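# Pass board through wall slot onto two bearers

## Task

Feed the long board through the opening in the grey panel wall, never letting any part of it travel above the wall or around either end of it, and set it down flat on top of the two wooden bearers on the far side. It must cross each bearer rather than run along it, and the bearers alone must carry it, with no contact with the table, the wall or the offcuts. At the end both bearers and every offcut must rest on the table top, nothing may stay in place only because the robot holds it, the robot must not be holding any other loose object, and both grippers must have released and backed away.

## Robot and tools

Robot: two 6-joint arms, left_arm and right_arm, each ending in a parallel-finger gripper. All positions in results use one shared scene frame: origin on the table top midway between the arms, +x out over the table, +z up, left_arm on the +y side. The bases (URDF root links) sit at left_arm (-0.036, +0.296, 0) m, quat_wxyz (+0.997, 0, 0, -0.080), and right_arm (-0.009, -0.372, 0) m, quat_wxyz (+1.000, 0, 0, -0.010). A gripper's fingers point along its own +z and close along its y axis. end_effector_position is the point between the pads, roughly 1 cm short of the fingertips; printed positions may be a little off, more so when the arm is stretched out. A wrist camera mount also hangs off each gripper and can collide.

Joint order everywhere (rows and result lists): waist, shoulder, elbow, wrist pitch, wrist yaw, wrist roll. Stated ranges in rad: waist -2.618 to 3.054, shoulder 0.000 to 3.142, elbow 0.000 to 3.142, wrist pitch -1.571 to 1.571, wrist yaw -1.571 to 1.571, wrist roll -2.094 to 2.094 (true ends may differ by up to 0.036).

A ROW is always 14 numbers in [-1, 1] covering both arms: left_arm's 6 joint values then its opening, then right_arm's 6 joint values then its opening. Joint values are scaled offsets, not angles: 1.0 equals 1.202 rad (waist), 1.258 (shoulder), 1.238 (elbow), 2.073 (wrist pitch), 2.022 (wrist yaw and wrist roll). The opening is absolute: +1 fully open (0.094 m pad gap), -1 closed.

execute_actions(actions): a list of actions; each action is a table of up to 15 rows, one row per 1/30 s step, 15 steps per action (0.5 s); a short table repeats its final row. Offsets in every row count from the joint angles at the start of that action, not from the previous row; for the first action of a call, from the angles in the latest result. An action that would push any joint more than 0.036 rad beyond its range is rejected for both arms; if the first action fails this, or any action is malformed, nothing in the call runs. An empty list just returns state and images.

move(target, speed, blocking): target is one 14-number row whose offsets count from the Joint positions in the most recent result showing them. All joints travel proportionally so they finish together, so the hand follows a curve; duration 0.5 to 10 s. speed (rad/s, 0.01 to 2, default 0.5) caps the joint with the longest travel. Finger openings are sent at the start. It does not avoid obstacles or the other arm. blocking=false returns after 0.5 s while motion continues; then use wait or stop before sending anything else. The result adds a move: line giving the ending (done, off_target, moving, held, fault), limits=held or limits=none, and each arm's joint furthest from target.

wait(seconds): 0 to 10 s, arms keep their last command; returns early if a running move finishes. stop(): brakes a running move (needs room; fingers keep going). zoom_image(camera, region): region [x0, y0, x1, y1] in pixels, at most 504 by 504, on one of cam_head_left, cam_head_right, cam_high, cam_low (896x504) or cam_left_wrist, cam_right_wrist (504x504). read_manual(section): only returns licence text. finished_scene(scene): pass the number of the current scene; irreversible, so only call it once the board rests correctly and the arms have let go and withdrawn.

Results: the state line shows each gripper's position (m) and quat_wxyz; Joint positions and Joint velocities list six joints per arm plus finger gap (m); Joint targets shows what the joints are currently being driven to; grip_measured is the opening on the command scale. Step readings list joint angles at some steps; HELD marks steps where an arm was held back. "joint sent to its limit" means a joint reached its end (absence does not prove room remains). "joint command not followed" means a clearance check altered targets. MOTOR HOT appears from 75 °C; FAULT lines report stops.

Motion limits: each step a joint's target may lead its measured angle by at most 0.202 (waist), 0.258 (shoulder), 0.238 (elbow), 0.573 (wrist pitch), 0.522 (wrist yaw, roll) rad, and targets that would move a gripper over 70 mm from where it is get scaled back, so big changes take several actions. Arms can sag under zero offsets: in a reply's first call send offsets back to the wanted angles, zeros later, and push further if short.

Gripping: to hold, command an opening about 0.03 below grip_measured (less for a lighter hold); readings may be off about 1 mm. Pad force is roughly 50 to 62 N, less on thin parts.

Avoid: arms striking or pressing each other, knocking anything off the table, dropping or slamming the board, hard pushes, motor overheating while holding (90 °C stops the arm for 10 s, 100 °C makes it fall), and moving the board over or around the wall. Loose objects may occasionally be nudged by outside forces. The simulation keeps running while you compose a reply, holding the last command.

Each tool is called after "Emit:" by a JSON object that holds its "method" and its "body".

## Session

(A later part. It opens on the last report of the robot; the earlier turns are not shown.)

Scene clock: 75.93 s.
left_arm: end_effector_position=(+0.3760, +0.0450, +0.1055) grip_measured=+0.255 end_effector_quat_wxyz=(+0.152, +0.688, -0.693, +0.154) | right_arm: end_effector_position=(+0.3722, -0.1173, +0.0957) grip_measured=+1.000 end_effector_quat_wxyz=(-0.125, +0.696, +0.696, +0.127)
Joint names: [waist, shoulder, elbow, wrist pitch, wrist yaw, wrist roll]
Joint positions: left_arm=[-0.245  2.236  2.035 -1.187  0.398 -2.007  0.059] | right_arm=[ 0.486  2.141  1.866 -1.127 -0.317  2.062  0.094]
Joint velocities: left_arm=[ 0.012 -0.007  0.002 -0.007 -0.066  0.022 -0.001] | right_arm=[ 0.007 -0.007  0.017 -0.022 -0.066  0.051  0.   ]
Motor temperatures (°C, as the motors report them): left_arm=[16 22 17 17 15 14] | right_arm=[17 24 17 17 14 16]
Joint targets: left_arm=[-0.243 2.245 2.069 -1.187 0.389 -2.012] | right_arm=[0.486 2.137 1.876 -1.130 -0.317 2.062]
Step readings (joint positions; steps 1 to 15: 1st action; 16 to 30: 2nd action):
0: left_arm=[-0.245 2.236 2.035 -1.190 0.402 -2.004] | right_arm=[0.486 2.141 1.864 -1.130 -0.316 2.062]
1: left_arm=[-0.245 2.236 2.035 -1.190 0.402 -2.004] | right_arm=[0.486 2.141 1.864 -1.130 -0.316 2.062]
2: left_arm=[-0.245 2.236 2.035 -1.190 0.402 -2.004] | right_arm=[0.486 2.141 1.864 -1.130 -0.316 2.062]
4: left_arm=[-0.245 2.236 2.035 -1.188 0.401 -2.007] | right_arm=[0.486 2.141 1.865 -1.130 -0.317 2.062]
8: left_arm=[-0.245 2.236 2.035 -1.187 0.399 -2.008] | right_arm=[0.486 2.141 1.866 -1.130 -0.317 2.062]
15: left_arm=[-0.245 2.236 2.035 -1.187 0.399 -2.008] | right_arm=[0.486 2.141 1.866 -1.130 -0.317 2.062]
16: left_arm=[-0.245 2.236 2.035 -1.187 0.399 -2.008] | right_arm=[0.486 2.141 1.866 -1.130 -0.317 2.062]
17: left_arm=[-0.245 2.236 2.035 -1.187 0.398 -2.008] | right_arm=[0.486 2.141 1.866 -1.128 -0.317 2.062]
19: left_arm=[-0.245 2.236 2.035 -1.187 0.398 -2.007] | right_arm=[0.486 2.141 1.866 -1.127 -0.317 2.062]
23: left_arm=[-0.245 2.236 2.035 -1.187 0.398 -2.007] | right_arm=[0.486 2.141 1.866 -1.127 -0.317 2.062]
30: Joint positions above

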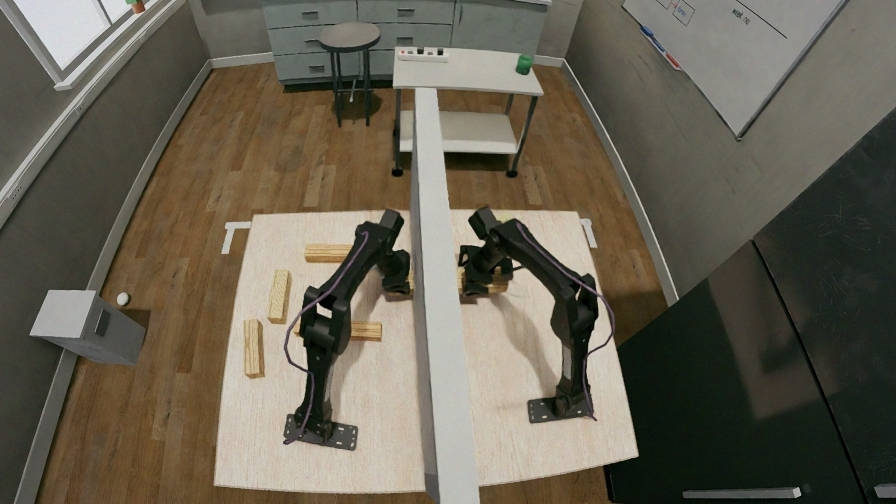

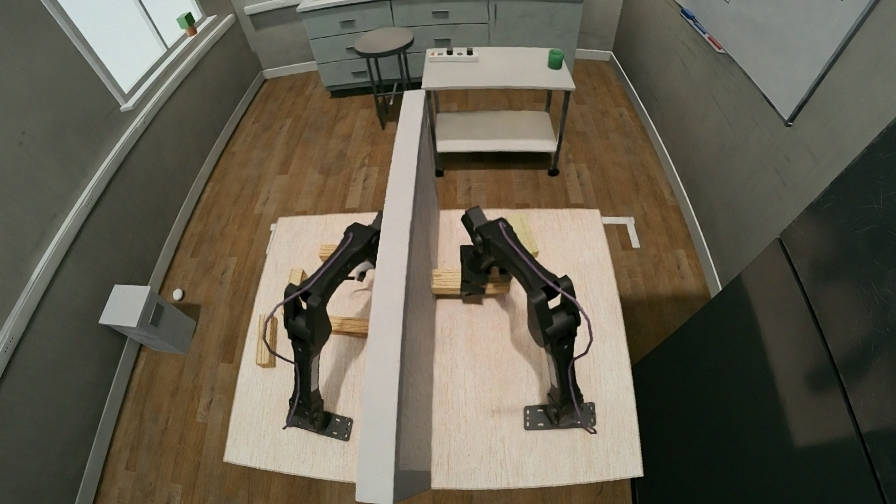

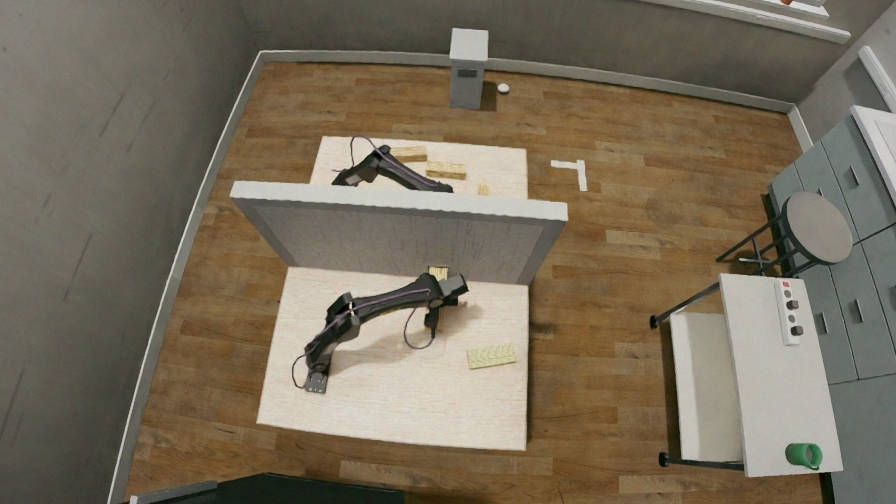

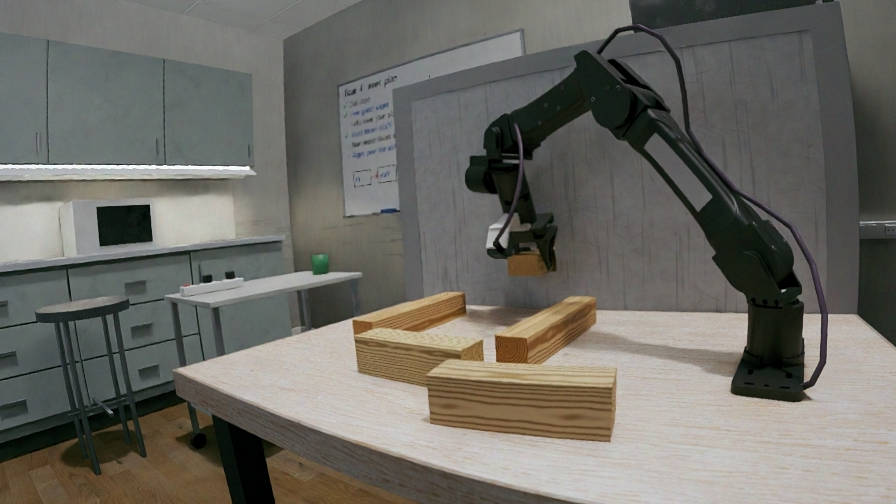

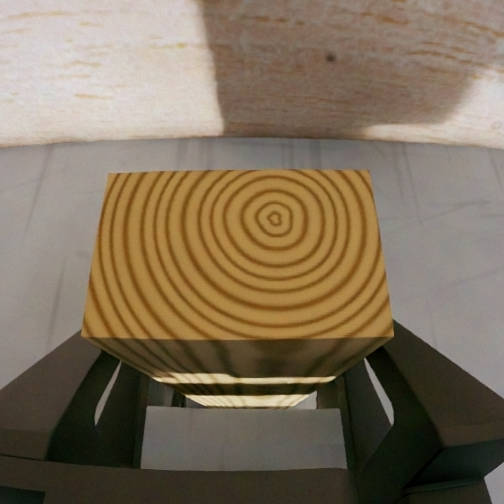

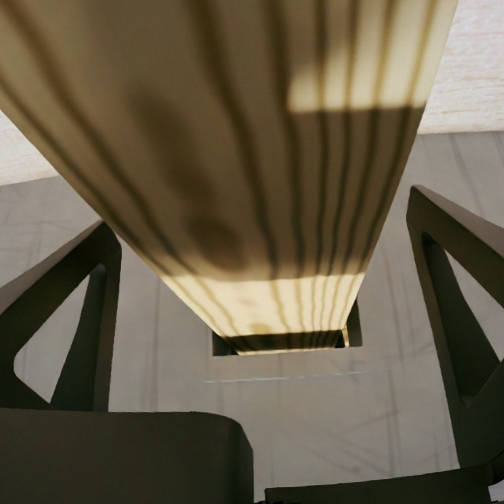

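Emit:
{"method": "execute_actions", "body": {"actions": [[[0.0059,-0.0195,-0.0168,-0.0028,0.0037,0.0062,0.1,0,-0.0032,0.008,0,0,0,1],[0.0118,-0.0231,-0.0224,-0.0031,0.0044,0.0104,0.1,0,-0.0032,0.008,0,0,0,1],[0.0177,-0.0267,-0.0279,-0.0035,0.0051,0.0147,0.1,0,-0.0032,0.008,0,0,0,1],[0.0236,-0.0304,-0.0335,-0.0039,0.0058,0.0189,0.1,0,-0.0032,0.008,0,0,0,1],[0.0295,-0.0340,-0.0390,-0.0043,0.0065,0.0231,0.1,0,-0.0032,0.008,0,0,0,1],[0.0354,-0.0376,-0.0445,-0.0046,0.0072,0.0273,0.1,0,-0.0032,0.008,0,0,0,1],[0.0413,-0.0412,-0.0501,-0.0050,0.0079,0.0316,0.1,0,-0.0032,0.008,0,0,0,1],[0.0471,-0.0448,-0.0556,-0.0054,0.0085,0.0358,0.1,0,-0.0032,0.008,0,0,0,1],[0.0530,-0.0484,-0.0612,-0.0058,0.0092,0.0400,0.1,0,-0.0032,0.008,0,0,0,1],[0.0589,-0.0520,-0.0667,-0.0061,0.0099,0.0442,0.1,0,-0.0032,0.008,0,0,0,1],[0.0648,-0.0556,-0.0722,-0.0065,0.0106,0.0485,0.1,0,-0.0032,0.008,0,0,0,1],[0.0707,-0.0593,-0.0778,-0.0069,0.0113,0.0527,0.1,0,-0.0032,0.008,0,0,0,1],[0.0766,-0.0629,-0.0833,-0.0072,0.0120,0.0569,0.1,0,-0.0032,0.008,0,0,0,1],[0.0825,-0.0665,-0.0889,-0.0076,0.0127,0.0569,0.1,0,-0.0032,0.008,0,0,0,1],[0.0884,-0.0701,-0.0944,-0.0080,0.0134,0.0569,0.1,0,-0.0032,0.008,0,0,0,1]]]}}

Emit:
{"method": "wait", "body": {"seconds": 0.4}}

Scene clock: 77.93 s.
left_arm: end_effector_position=(+0.3784, +0.0813, +0.1045) grip_measured=+0.255 end_effector_quat_wxyz=(+0.151, +0.683, -0.696, +0.160) | right_arm: end_effector_position=(+0.3724, -0.1172, +0.0957) grip_measured=+1.000 end_effector_quat_wxyz=(-0.125, +0.695, +0.696, +0.127)
Joint names: [waist, shoulder, elbow, wrist pitch, wrist yaw, wrist roll]
Joint positions: left_arm=[-0.165  2.186  1.948 -1.174  0.416 -1.911  0.059] | right_arm=[ 0.486  2.141  1.866 -1.125 -0.317  2.062  0.094]
Joint velocities: left_arm=[ 0.237 -0.144 -0.198 -0.007  0.037  0.198 -0.   ] | right_arm=[ 0.007 -0.007 -0.002  0.022  0.022  0.022  0.   ]
Motor temperatures (°C, as the motors report them): left_arm=[16 22 17 17 15 14] | right_arm=[17 24 17 17 14 16]
Joint targets: left_arm=[-0.139 2.148 1.919 -1.203 0.425 -1.892] | right_arm=[0.486 2.137 1.876 -1.127 -0.317 2.062]
Step readings (joint positions):
0: left_arm=[-0.245 2.236 2.035 -1.187 0.398 -2.007] | right_arm=[0.486 2.141 1.866 -1.127 -0.317 2.062]
1: left_arm=[-0.245 2.236 2.035 -1.187 0.398 -2.005] | right_arm=[0.486 2.141 1.866 -1.127 -0.317 2.062]
2: left_arm=[-0.245 2.236 2.035 -1.186 0.398 -2.001] | right_arm=[0.486 2.141 1.866 -1.127 -0.317 2.062]
4: left_arm=[-0.242 2.234 2.029 -1.180 0.400 -1.991] | right_arm=[0.486 2.141 1.866 -1.126 -0.317 2.062]
8: left_arm=[-0.224 2.217 1.999 -1.174 0.407 -1.964] | right_arm=[0.486 2.141 1.866 -1.125 -0.317 2.062]
15: Joint positions above

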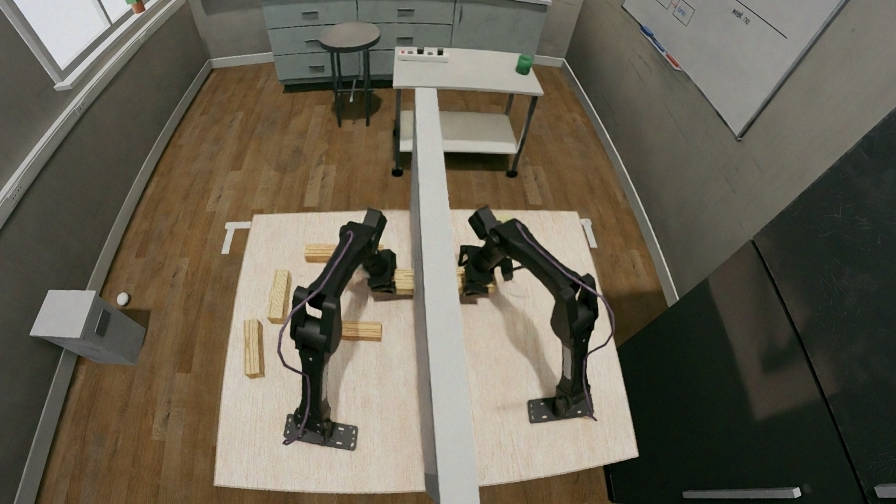

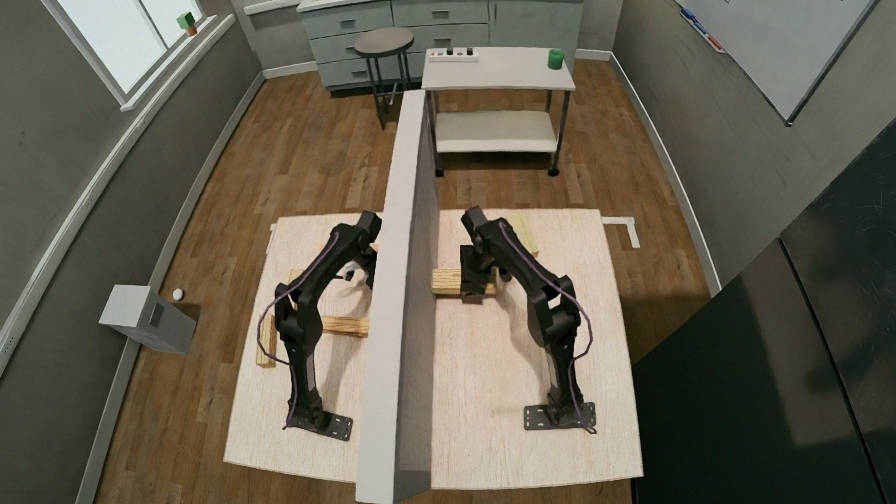

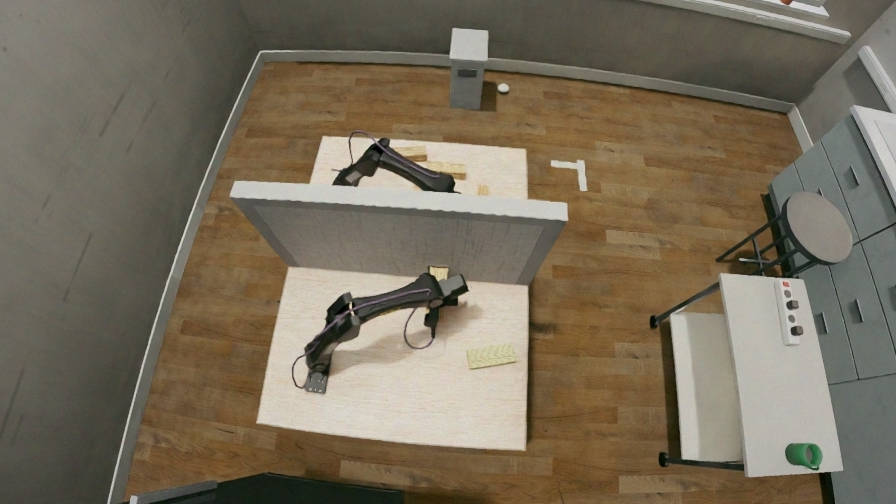

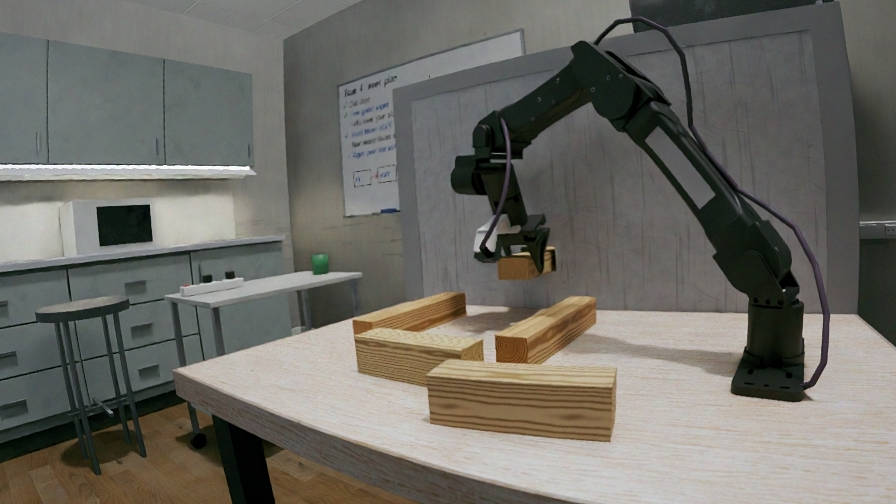

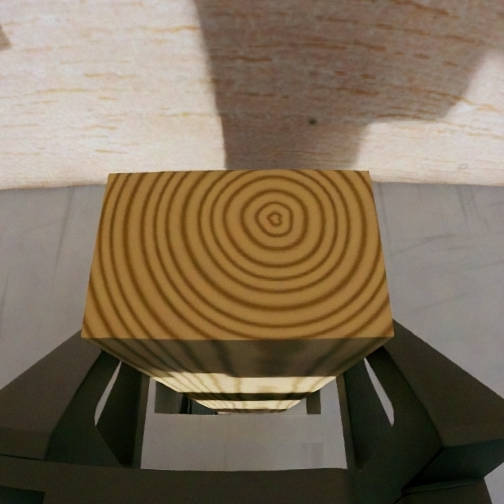

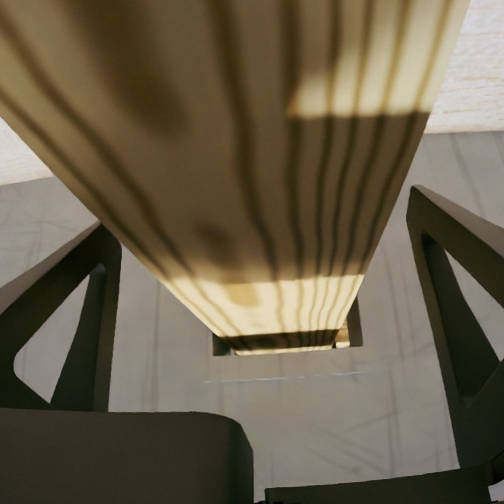

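Scene clock: 78.33 s.
left_arm: end_effector_position=(+0.3798, +0.0914, +0.1045) grip_measured=+0.255 end_effector_quat_wxyz=(+0.150, +0.686, -0.693, +0.159) | right_arm: end_effector_position=(+0.3724, -0.1172, +0.0957) grip_measured=+1.000 end_effector_quat_wxyz=(-0.125, +0.695, +0.696, +0.127)
Joint names: [waist, shoulder, elbow, wrist pitch, wrist yaw, wrist roll]
Joint positions: left_arm=[-0.142  2.178  1.937 -1.179  0.416 -1.896  0.059] | right_arm=[ 0.486  2.141  1.866 -1.125 -0.317  2.062  0.094]
Joint velocities: left_arm=[-0.012  0.002 -0.007  0.037  0.081 -0.007 -0.   ] | right_arm=[ 0.007 -0.002 -0.002  0.051  0.022  0.037  0.   ]
Motor temperatures (°C, as the motors report them): left_arm=[16 22 17 17 15 14] | right_arm=[17 24 17 17 14 16]
Joint targets: left_arm=[-0.139 2.148 1.919 -1.203 0.425 -1.892] | right_arm=[0.486 2.137 1.876 -1.127 -0.317 2.062]
wait: 0.40 s; at rest by 0.33 s

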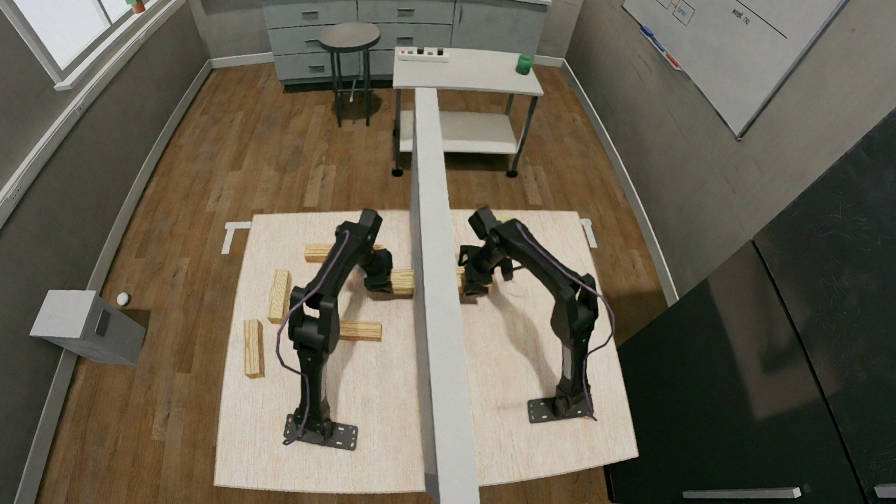

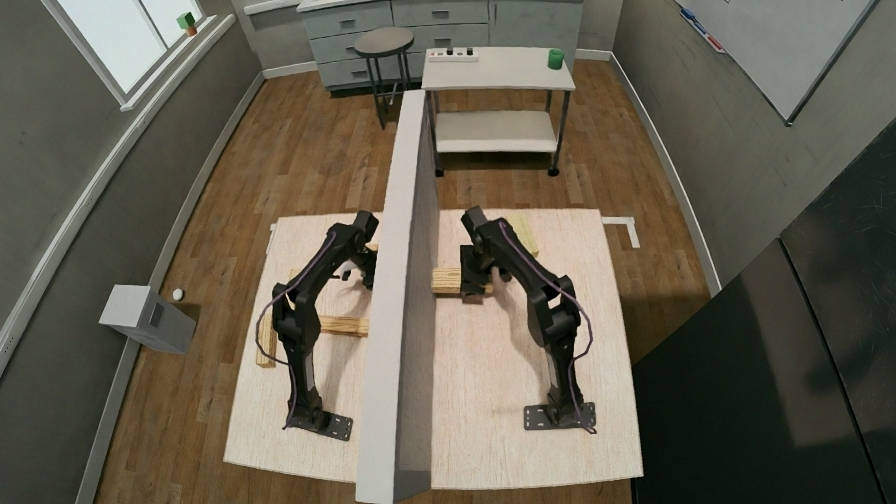

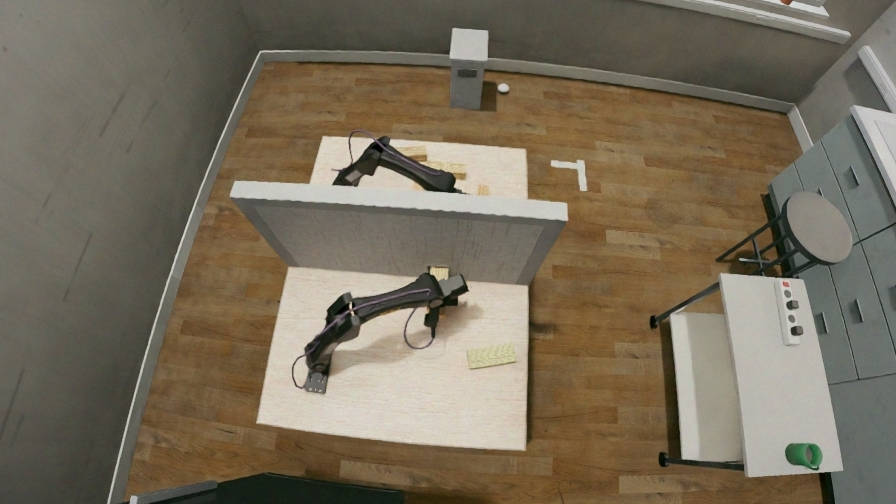

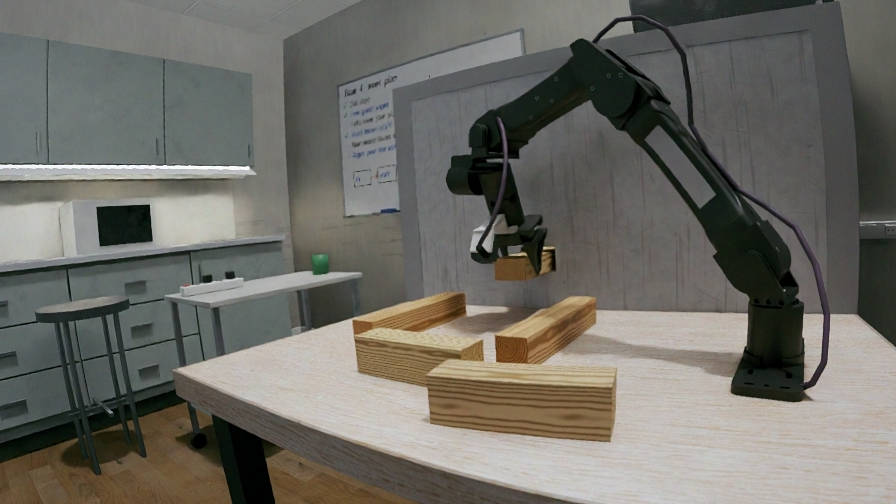

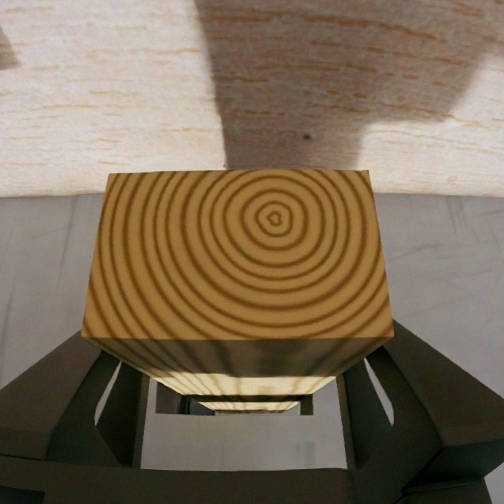

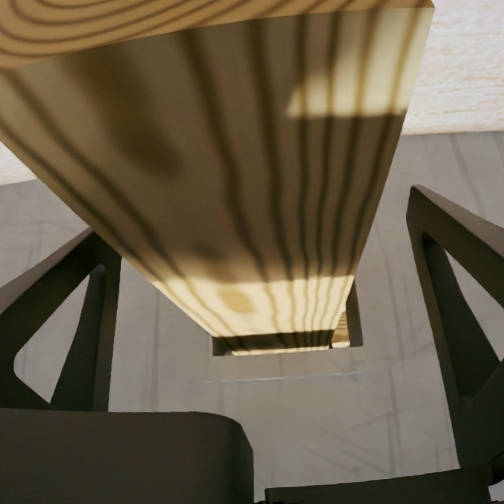

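Emit:
{"method": "execute_actions", "body": {"actions": []}}

Scene clock: 78.93 s.
left_arm: end_effector_position=(+0.3798, +0.0914, +0.1045) grip_measured=+0.255 end_effector_quat_wxyz=(+0.150, +0.686, -0.693, +0.159) | right_arm: end_effector_position=(+0.3724, -0.1172, +0.0957) grip_measured=+1.000 end_effector_quat_wxyz=(-0.125, +0.695, +0.696, +0.127)
Joint names: [waist, shoulder, elbow, wrist pitch, wrist yaw, wrist roll]
Joint positions: left_arm=[-0.142  2.178  1.937 -1.179  0.416 -1.896  0.059] | right_arm=[ 0.486  2.141  1.866 -1.125 -0.317  2.062  0.094]
Joint velocities: left_arm=[ 0.002 -0.017 -0.002 -0.051 -0.007 -0.051  0.001] | right_arm=[ 0.012 -0.012  0.017 -0.007  0.007  0.022  0.   ]
Motor temperatures (°C, as the motors report them): left_arm=[16 22 17 17 15 14] | right_arm=[17 24 17 17 14 16]
Joint targets: left_arm=[-0.139 2.148 1.919 -1.203 0.425 -1.892] | right_arm=[0.486 2.137 1.876 -1.127 -0.317 2.062]

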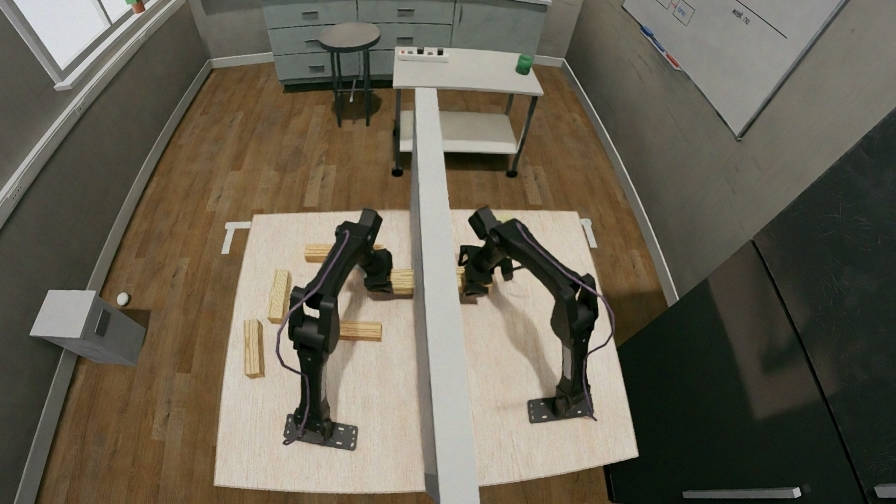

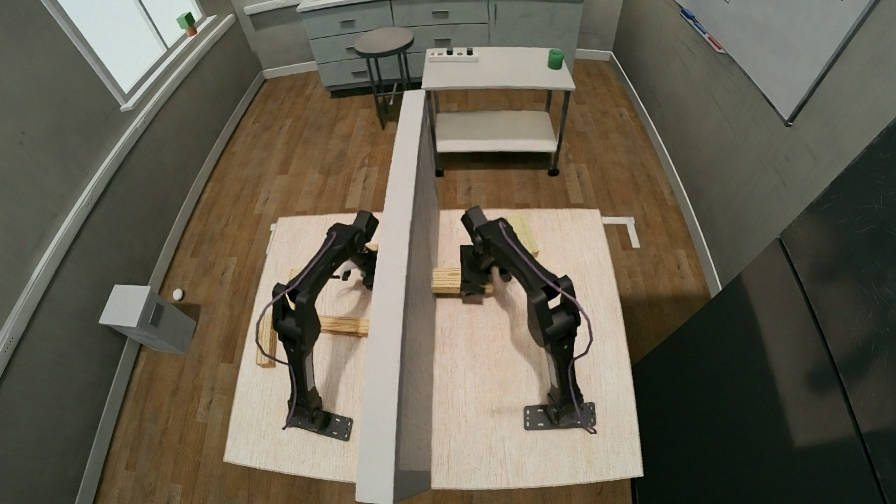

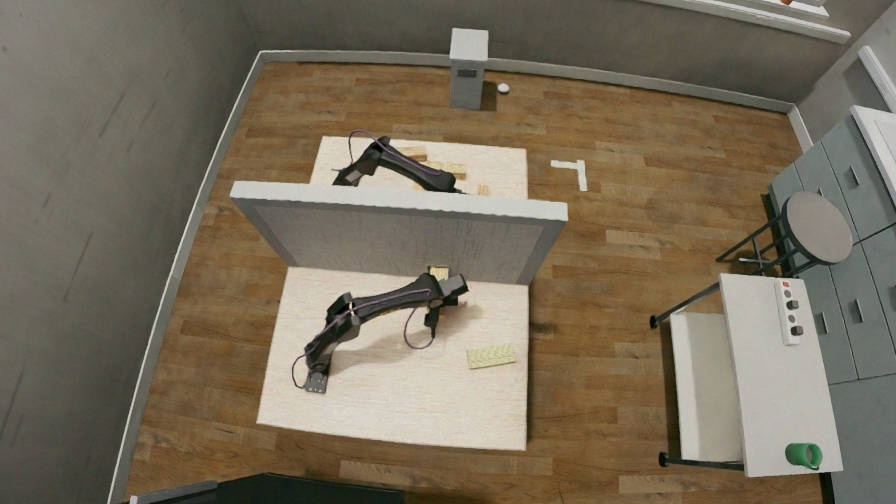

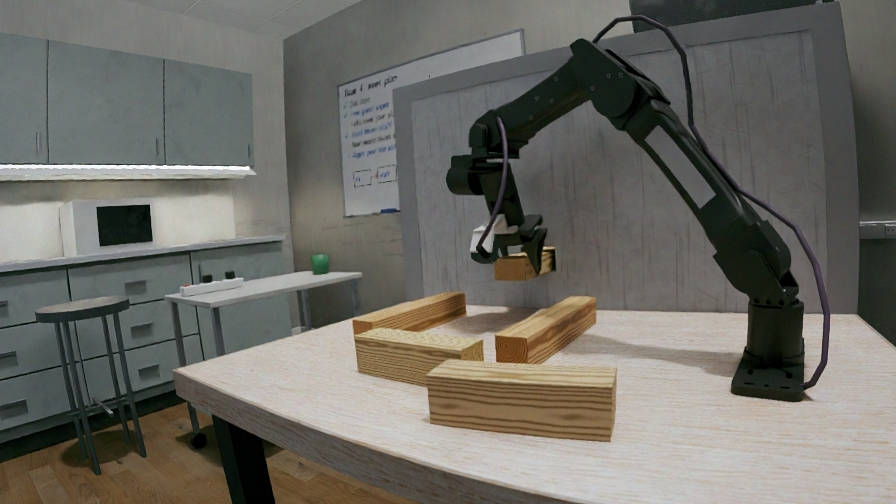

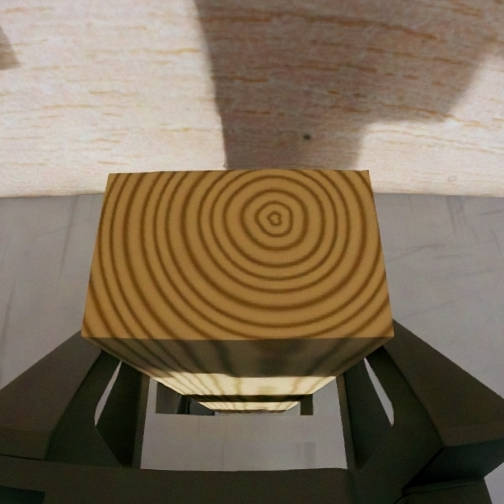

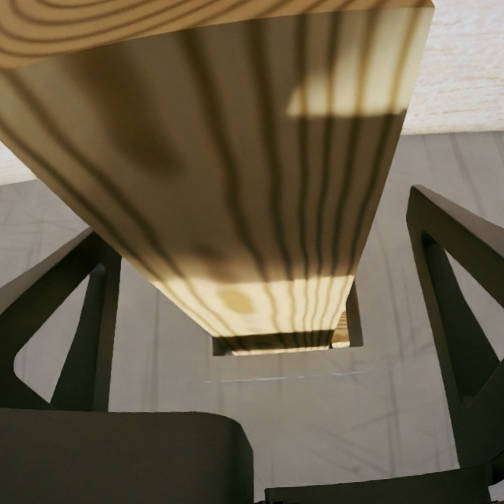

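Emit:
{"method": "execute_actions", "body": {"actions": [[[0.00846,-0.02606,-0.01765,-0.01441,0.00497,0.00645,0.1,0,-0.0032,0.008,-0.001,0,0,1],[0.01442,-0.02832,-0.02079,-0.01721,0.00545,0.01089,0.1,0,-0.0032,0.008,-0.001,0,0,1],[0.02038,-0.03058,-0.02394,-0.02002,0.00592,0.01534,0.1,0,-0.0032,0.008,-0.001,0,0,1],[0.02634,-0.03284,-0.02709,-0.02282,0.00639,0.01978,0.1,0,-0.0032,0.008,-0.001,0,0,1],[0.0323,-0.0351,-0.03024,-0.02405,0.00687,0.02423,0.1,0,-0.0032,0.008,-0.001,0,0,1],[0.03826,-0.03736,-0.03338,-0.02528,0.00734,0.02868,0.1,0,-0.0032,0.008,-0.001,0,0,1],[0.04422,-0.03962,-0.03653,-0.02652,0.00781,0.03312,0.1,0,-0.0032,0.008,-0.001,0,0,1],[0.05018,-0.04188,-0.03968,-0.02775,0.00829,0.03757,0.1,0,-0.0032,0.008,-0.001,0,0,1],[0.05614,-0.04414,-0.04282,-0.02898,0.00876,0.04202,0.1,0,-0.0032,0.008,-0.001,0,0,1],[0.0621,-0.0464,-0.04597,-0.03021,0.00923,0.04646,0.1,0,-0.0032,0.008,-0.001,0,0,1],[0.06806,-0.04866,-0.04912,-0.03144,0.00971,0.05091,0.1,0,-0.0032,0.008,-0.001,0,0,1],[0.07402,-0.05092,-0.05226,-0.03267,0.01018,0.05535,0.1,0,-0.0032,0.008,-0.001,0,0,1],[0.07998,-0.05318,-0.05541,-0.0339,0.01065,0.0598,0.1,0,-0.0032,0.008,-0.001,0,0,1],[0.08594,-0.05544,-0.05856,-0.0339,0.01113,0.0598,0.1,0,-0.0032,0.008,-0.001,0,0,1],[0.0919,-0.0577,-0.0617,-0.0339,0.0116,0.0598,0.1,0,-0.0032,0.008,-0.001,0,0,1]]]}}

Emit:
{"method": "wait", "body": {"seconds": 0.4}}

Scene clock: 80.87 s.
left_arm: end_effector_position=(+0.3763, +0.1307, +0.1040) grip_measured=+0.255 end_effector_quat_wxyz=(+0.153, +0.686, -0.694, +0.154) | right_arm: end_effector_position=(+0.3724, -0.1172, +0.0957) grip_measured=+1.000 end_effector_quat_wxyz=(-0.125, +0.695, +0.696, +0.127)
Joint names: [waist, shoulder, elbow, wrist pitch, wrist yaw, wrist roll]
Joint positions: left_arm=[-0.055  2.144  1.884 -1.211  0.428 -1.797  0.059] | right_arm=[ 0.486  2.141  1.866 -1.125 -0.317  2.062  0.094]
Joint velocities: left_arm=[ 0.222 -0.085 -0.11  -0.066  0.066  0.256 -0.   ] | right_arm=[-0.007 -0.012  0.002  0.007 -0.007  0.007  0.   ]
Motor temperatures (°C, as the motors report them): left_arm=[16 23 17 17 15 14] | right_arm=[17 24 17 17 14 16]
Joint targets: left_arm=[-0.032 2.106 1.861 -1.249 0.440 -1.775] | right_arm=[0.486 2.137 1.876 -1.127 -0.317 2.062]
Step readings (joint positions):
0: left_arm=[-0.142 2.178 1.937 -1.179 0.416 -1.896] | right_arm=[0.486 2.141 1.866 -1.125 -0.317 2.062]
1: left_arm=[-0.142 2.178 1.937 -1.179 0.416 -1.894] | right_arm=[0.486 2.141 1.866 -1.125 -0.317 2.062]
2: left_arm=[-0.142 2.178 1.937 -1.179 0.416 -1.892] | right_arm=[0.486 2.141 1.866 -1.125 -0.317 2.062]
4: left_arm=[-0.138 2.177 1.934 -1.179 0.417 -1.882] | right_arm=[0.486 2.141 1.866 -1.125 -0.317 2.062]
8: left_arm=[-0.115 2.164 1.913 -1.187 0.424 -1.854] | right_arm=[0.486 2.141 1.866 -1.125 -0.317 2.062]
15: Joint positions above

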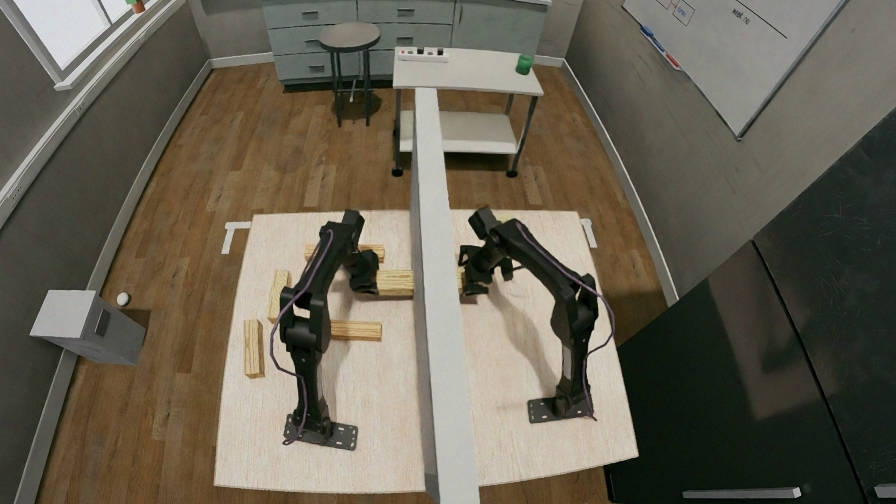

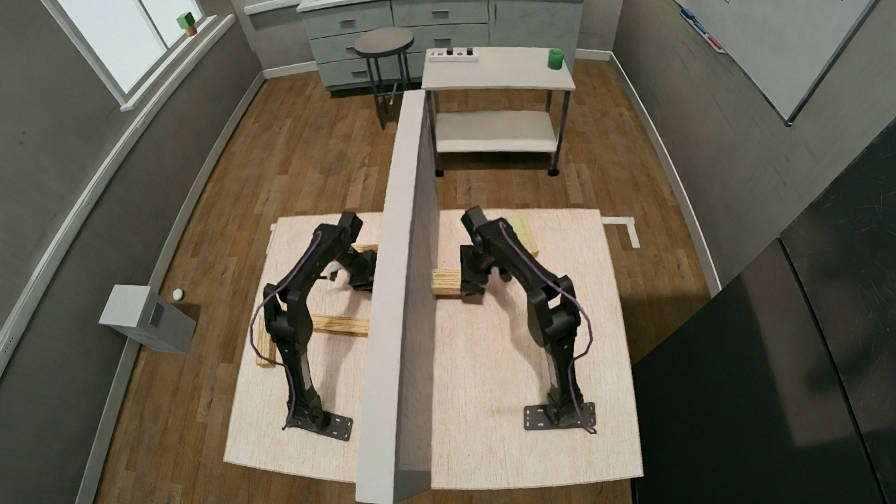

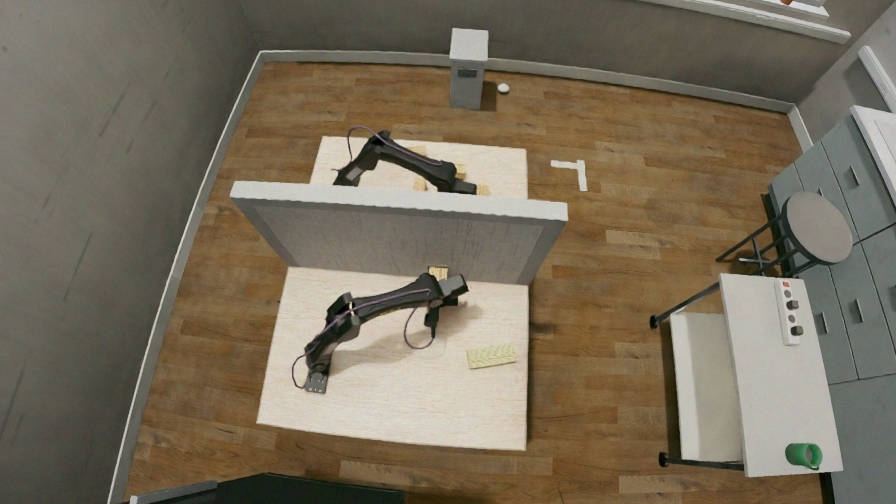

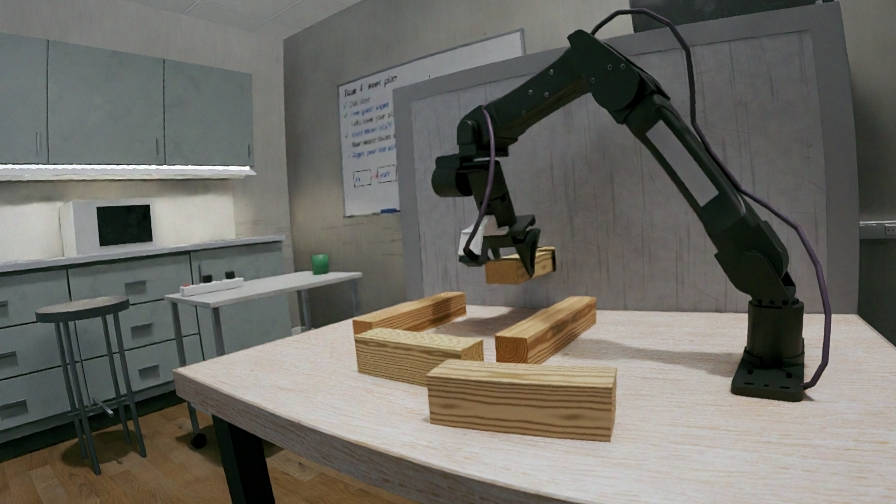

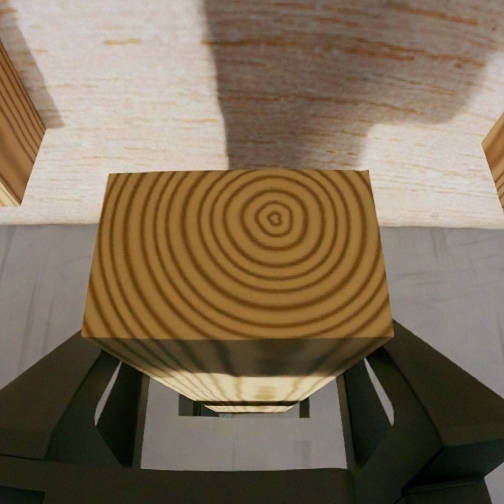

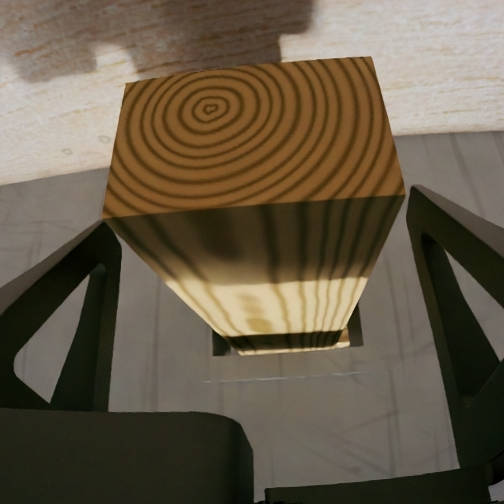

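Scene clock: 81.27 s.
left_arm: end_effector_position=(+0.3761, +0.1395, +0.1043) grip_measured=+0.255 end_effector_quat_wxyz=(+0.154, +0.688, -0.692, +0.153) | right_arm: end_effector_position=(+0.3724, -0.1172, +0.0957) grip_measured=+1.000 end_effector_quat_wxyz=(-0.125, +0.695, +0.696, +0.127)
Joint names: [waist, shoulder, elbow, wrist pitch, wrist yaw, wrist roll]
Joint positions: left_arm=[-0.036  2.139  1.878 -1.22   0.428 -1.781  0.059] | right_arm=[ 0.486  2.141  1.866 -1.125 -0.317  2.062  0.094]
Joint velocities: left_arm=[ 0.012 -0.032 -0.007 -0.051  0.037 -0.037  0.   ] | right_arm=[-0.022 -0.012 -0.007  0.022  0.051  0.037  0.   ]
Motor temperatures (°C, as the motors report them): left_arm=[16 23 17 17 15 14] | right_arm=[17 24 17 17 14 16]
Joint targets: left_arm=[-0.032 2.106 1.861 -1.249 0.440 -1.775] | right_arm=[0.486 2.137 1.876 -1.127 -0.317 2.062]
wait: 0.40 s; at rest by 0.33 s

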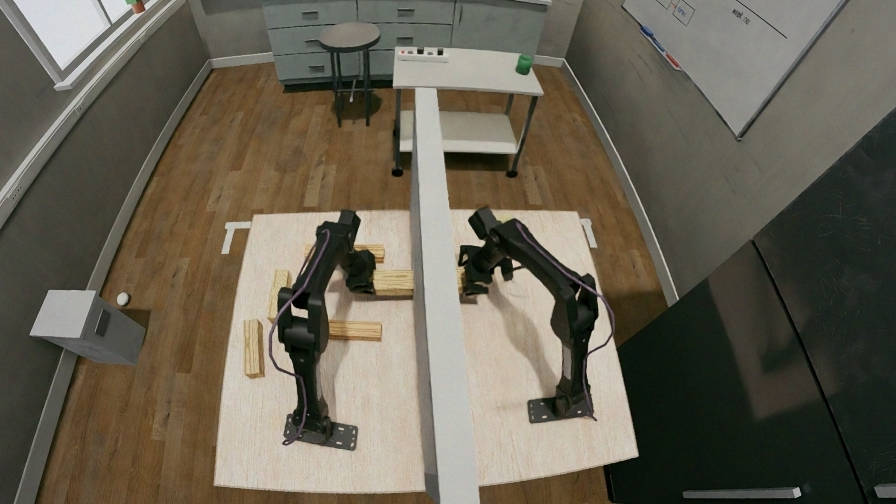

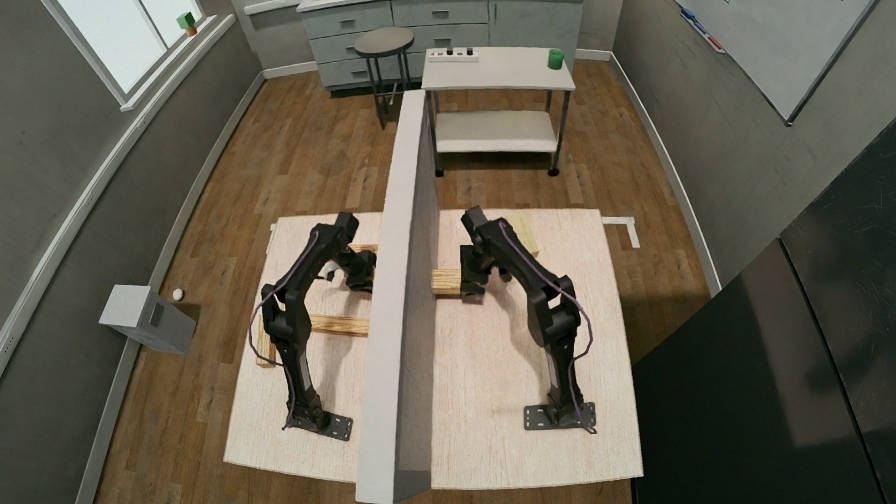

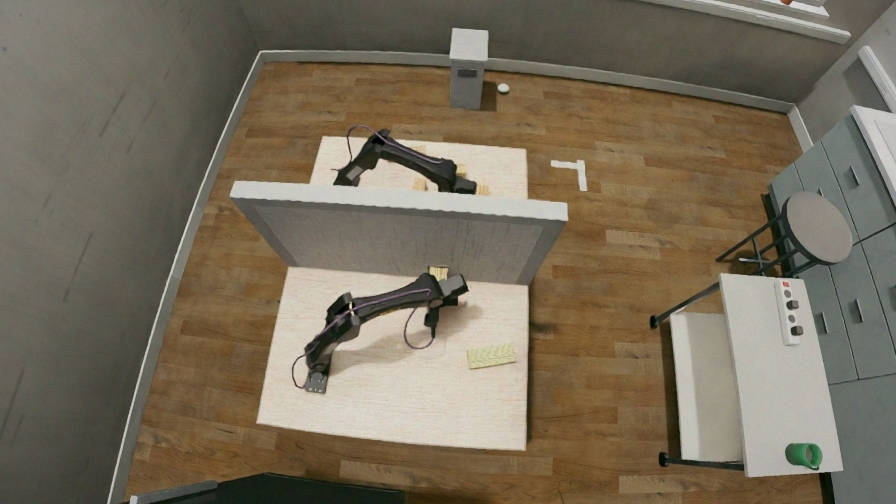

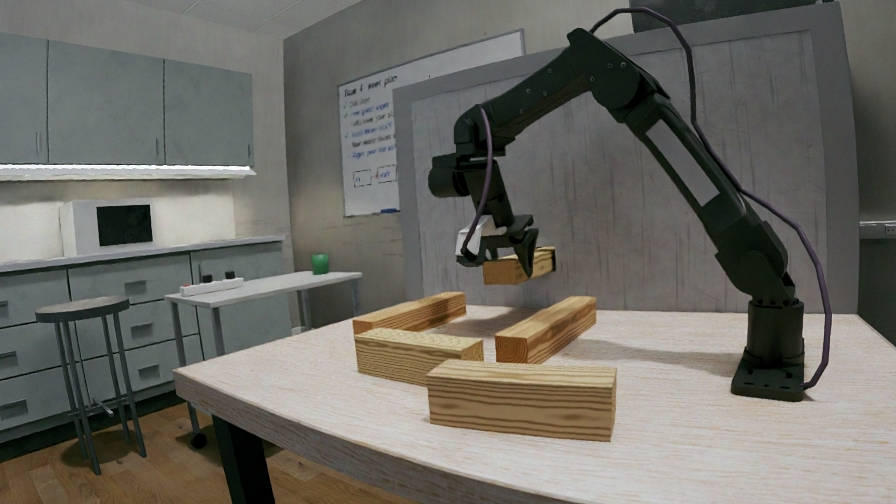

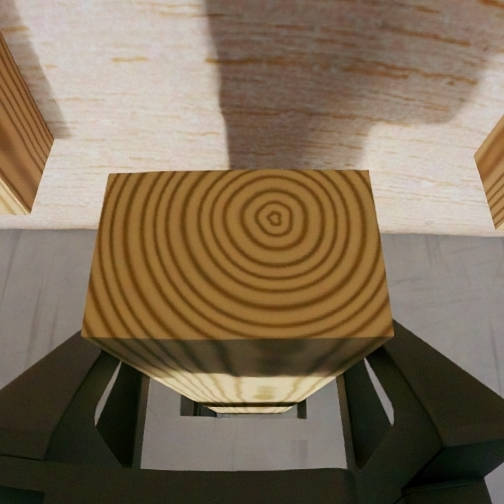

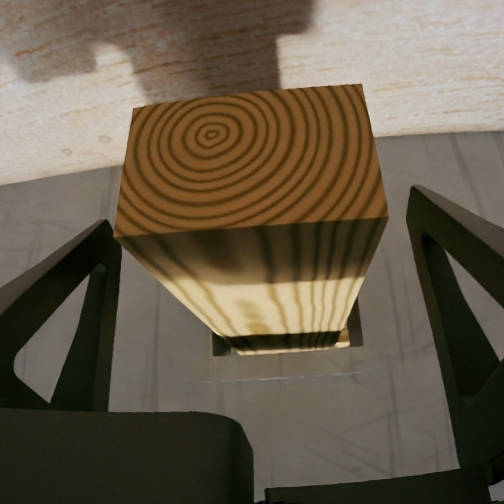

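Emit:
{"method": "zoom_image", "body": {"camera": "cam_low", "region": [400, 150, 640, 330]}}

Emit:
{"method": "zoom_image", "body": {"camera": "cam_head_left", "region": [220, 200, 520, 400]}}

Region (400, 150, 640, 330) of cam_low's 896x504 image, scaled by 2.100, with more detail than that image has; it fills the top 378 rows of this view, and the rest is white.

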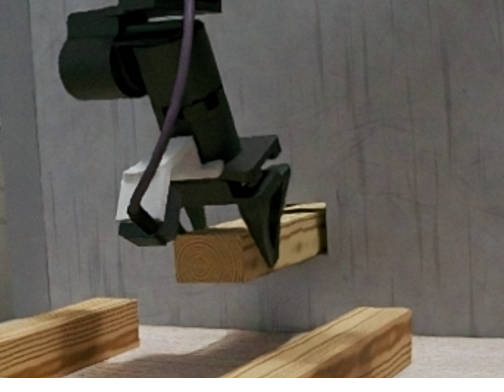

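Region (220, 200, 520, 400) of cam_head_left's 896x504 image, scaled by 1.680, with more detail than that image has.

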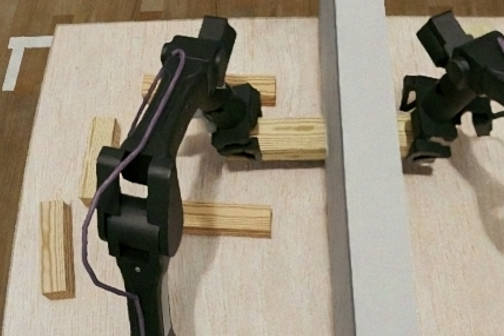

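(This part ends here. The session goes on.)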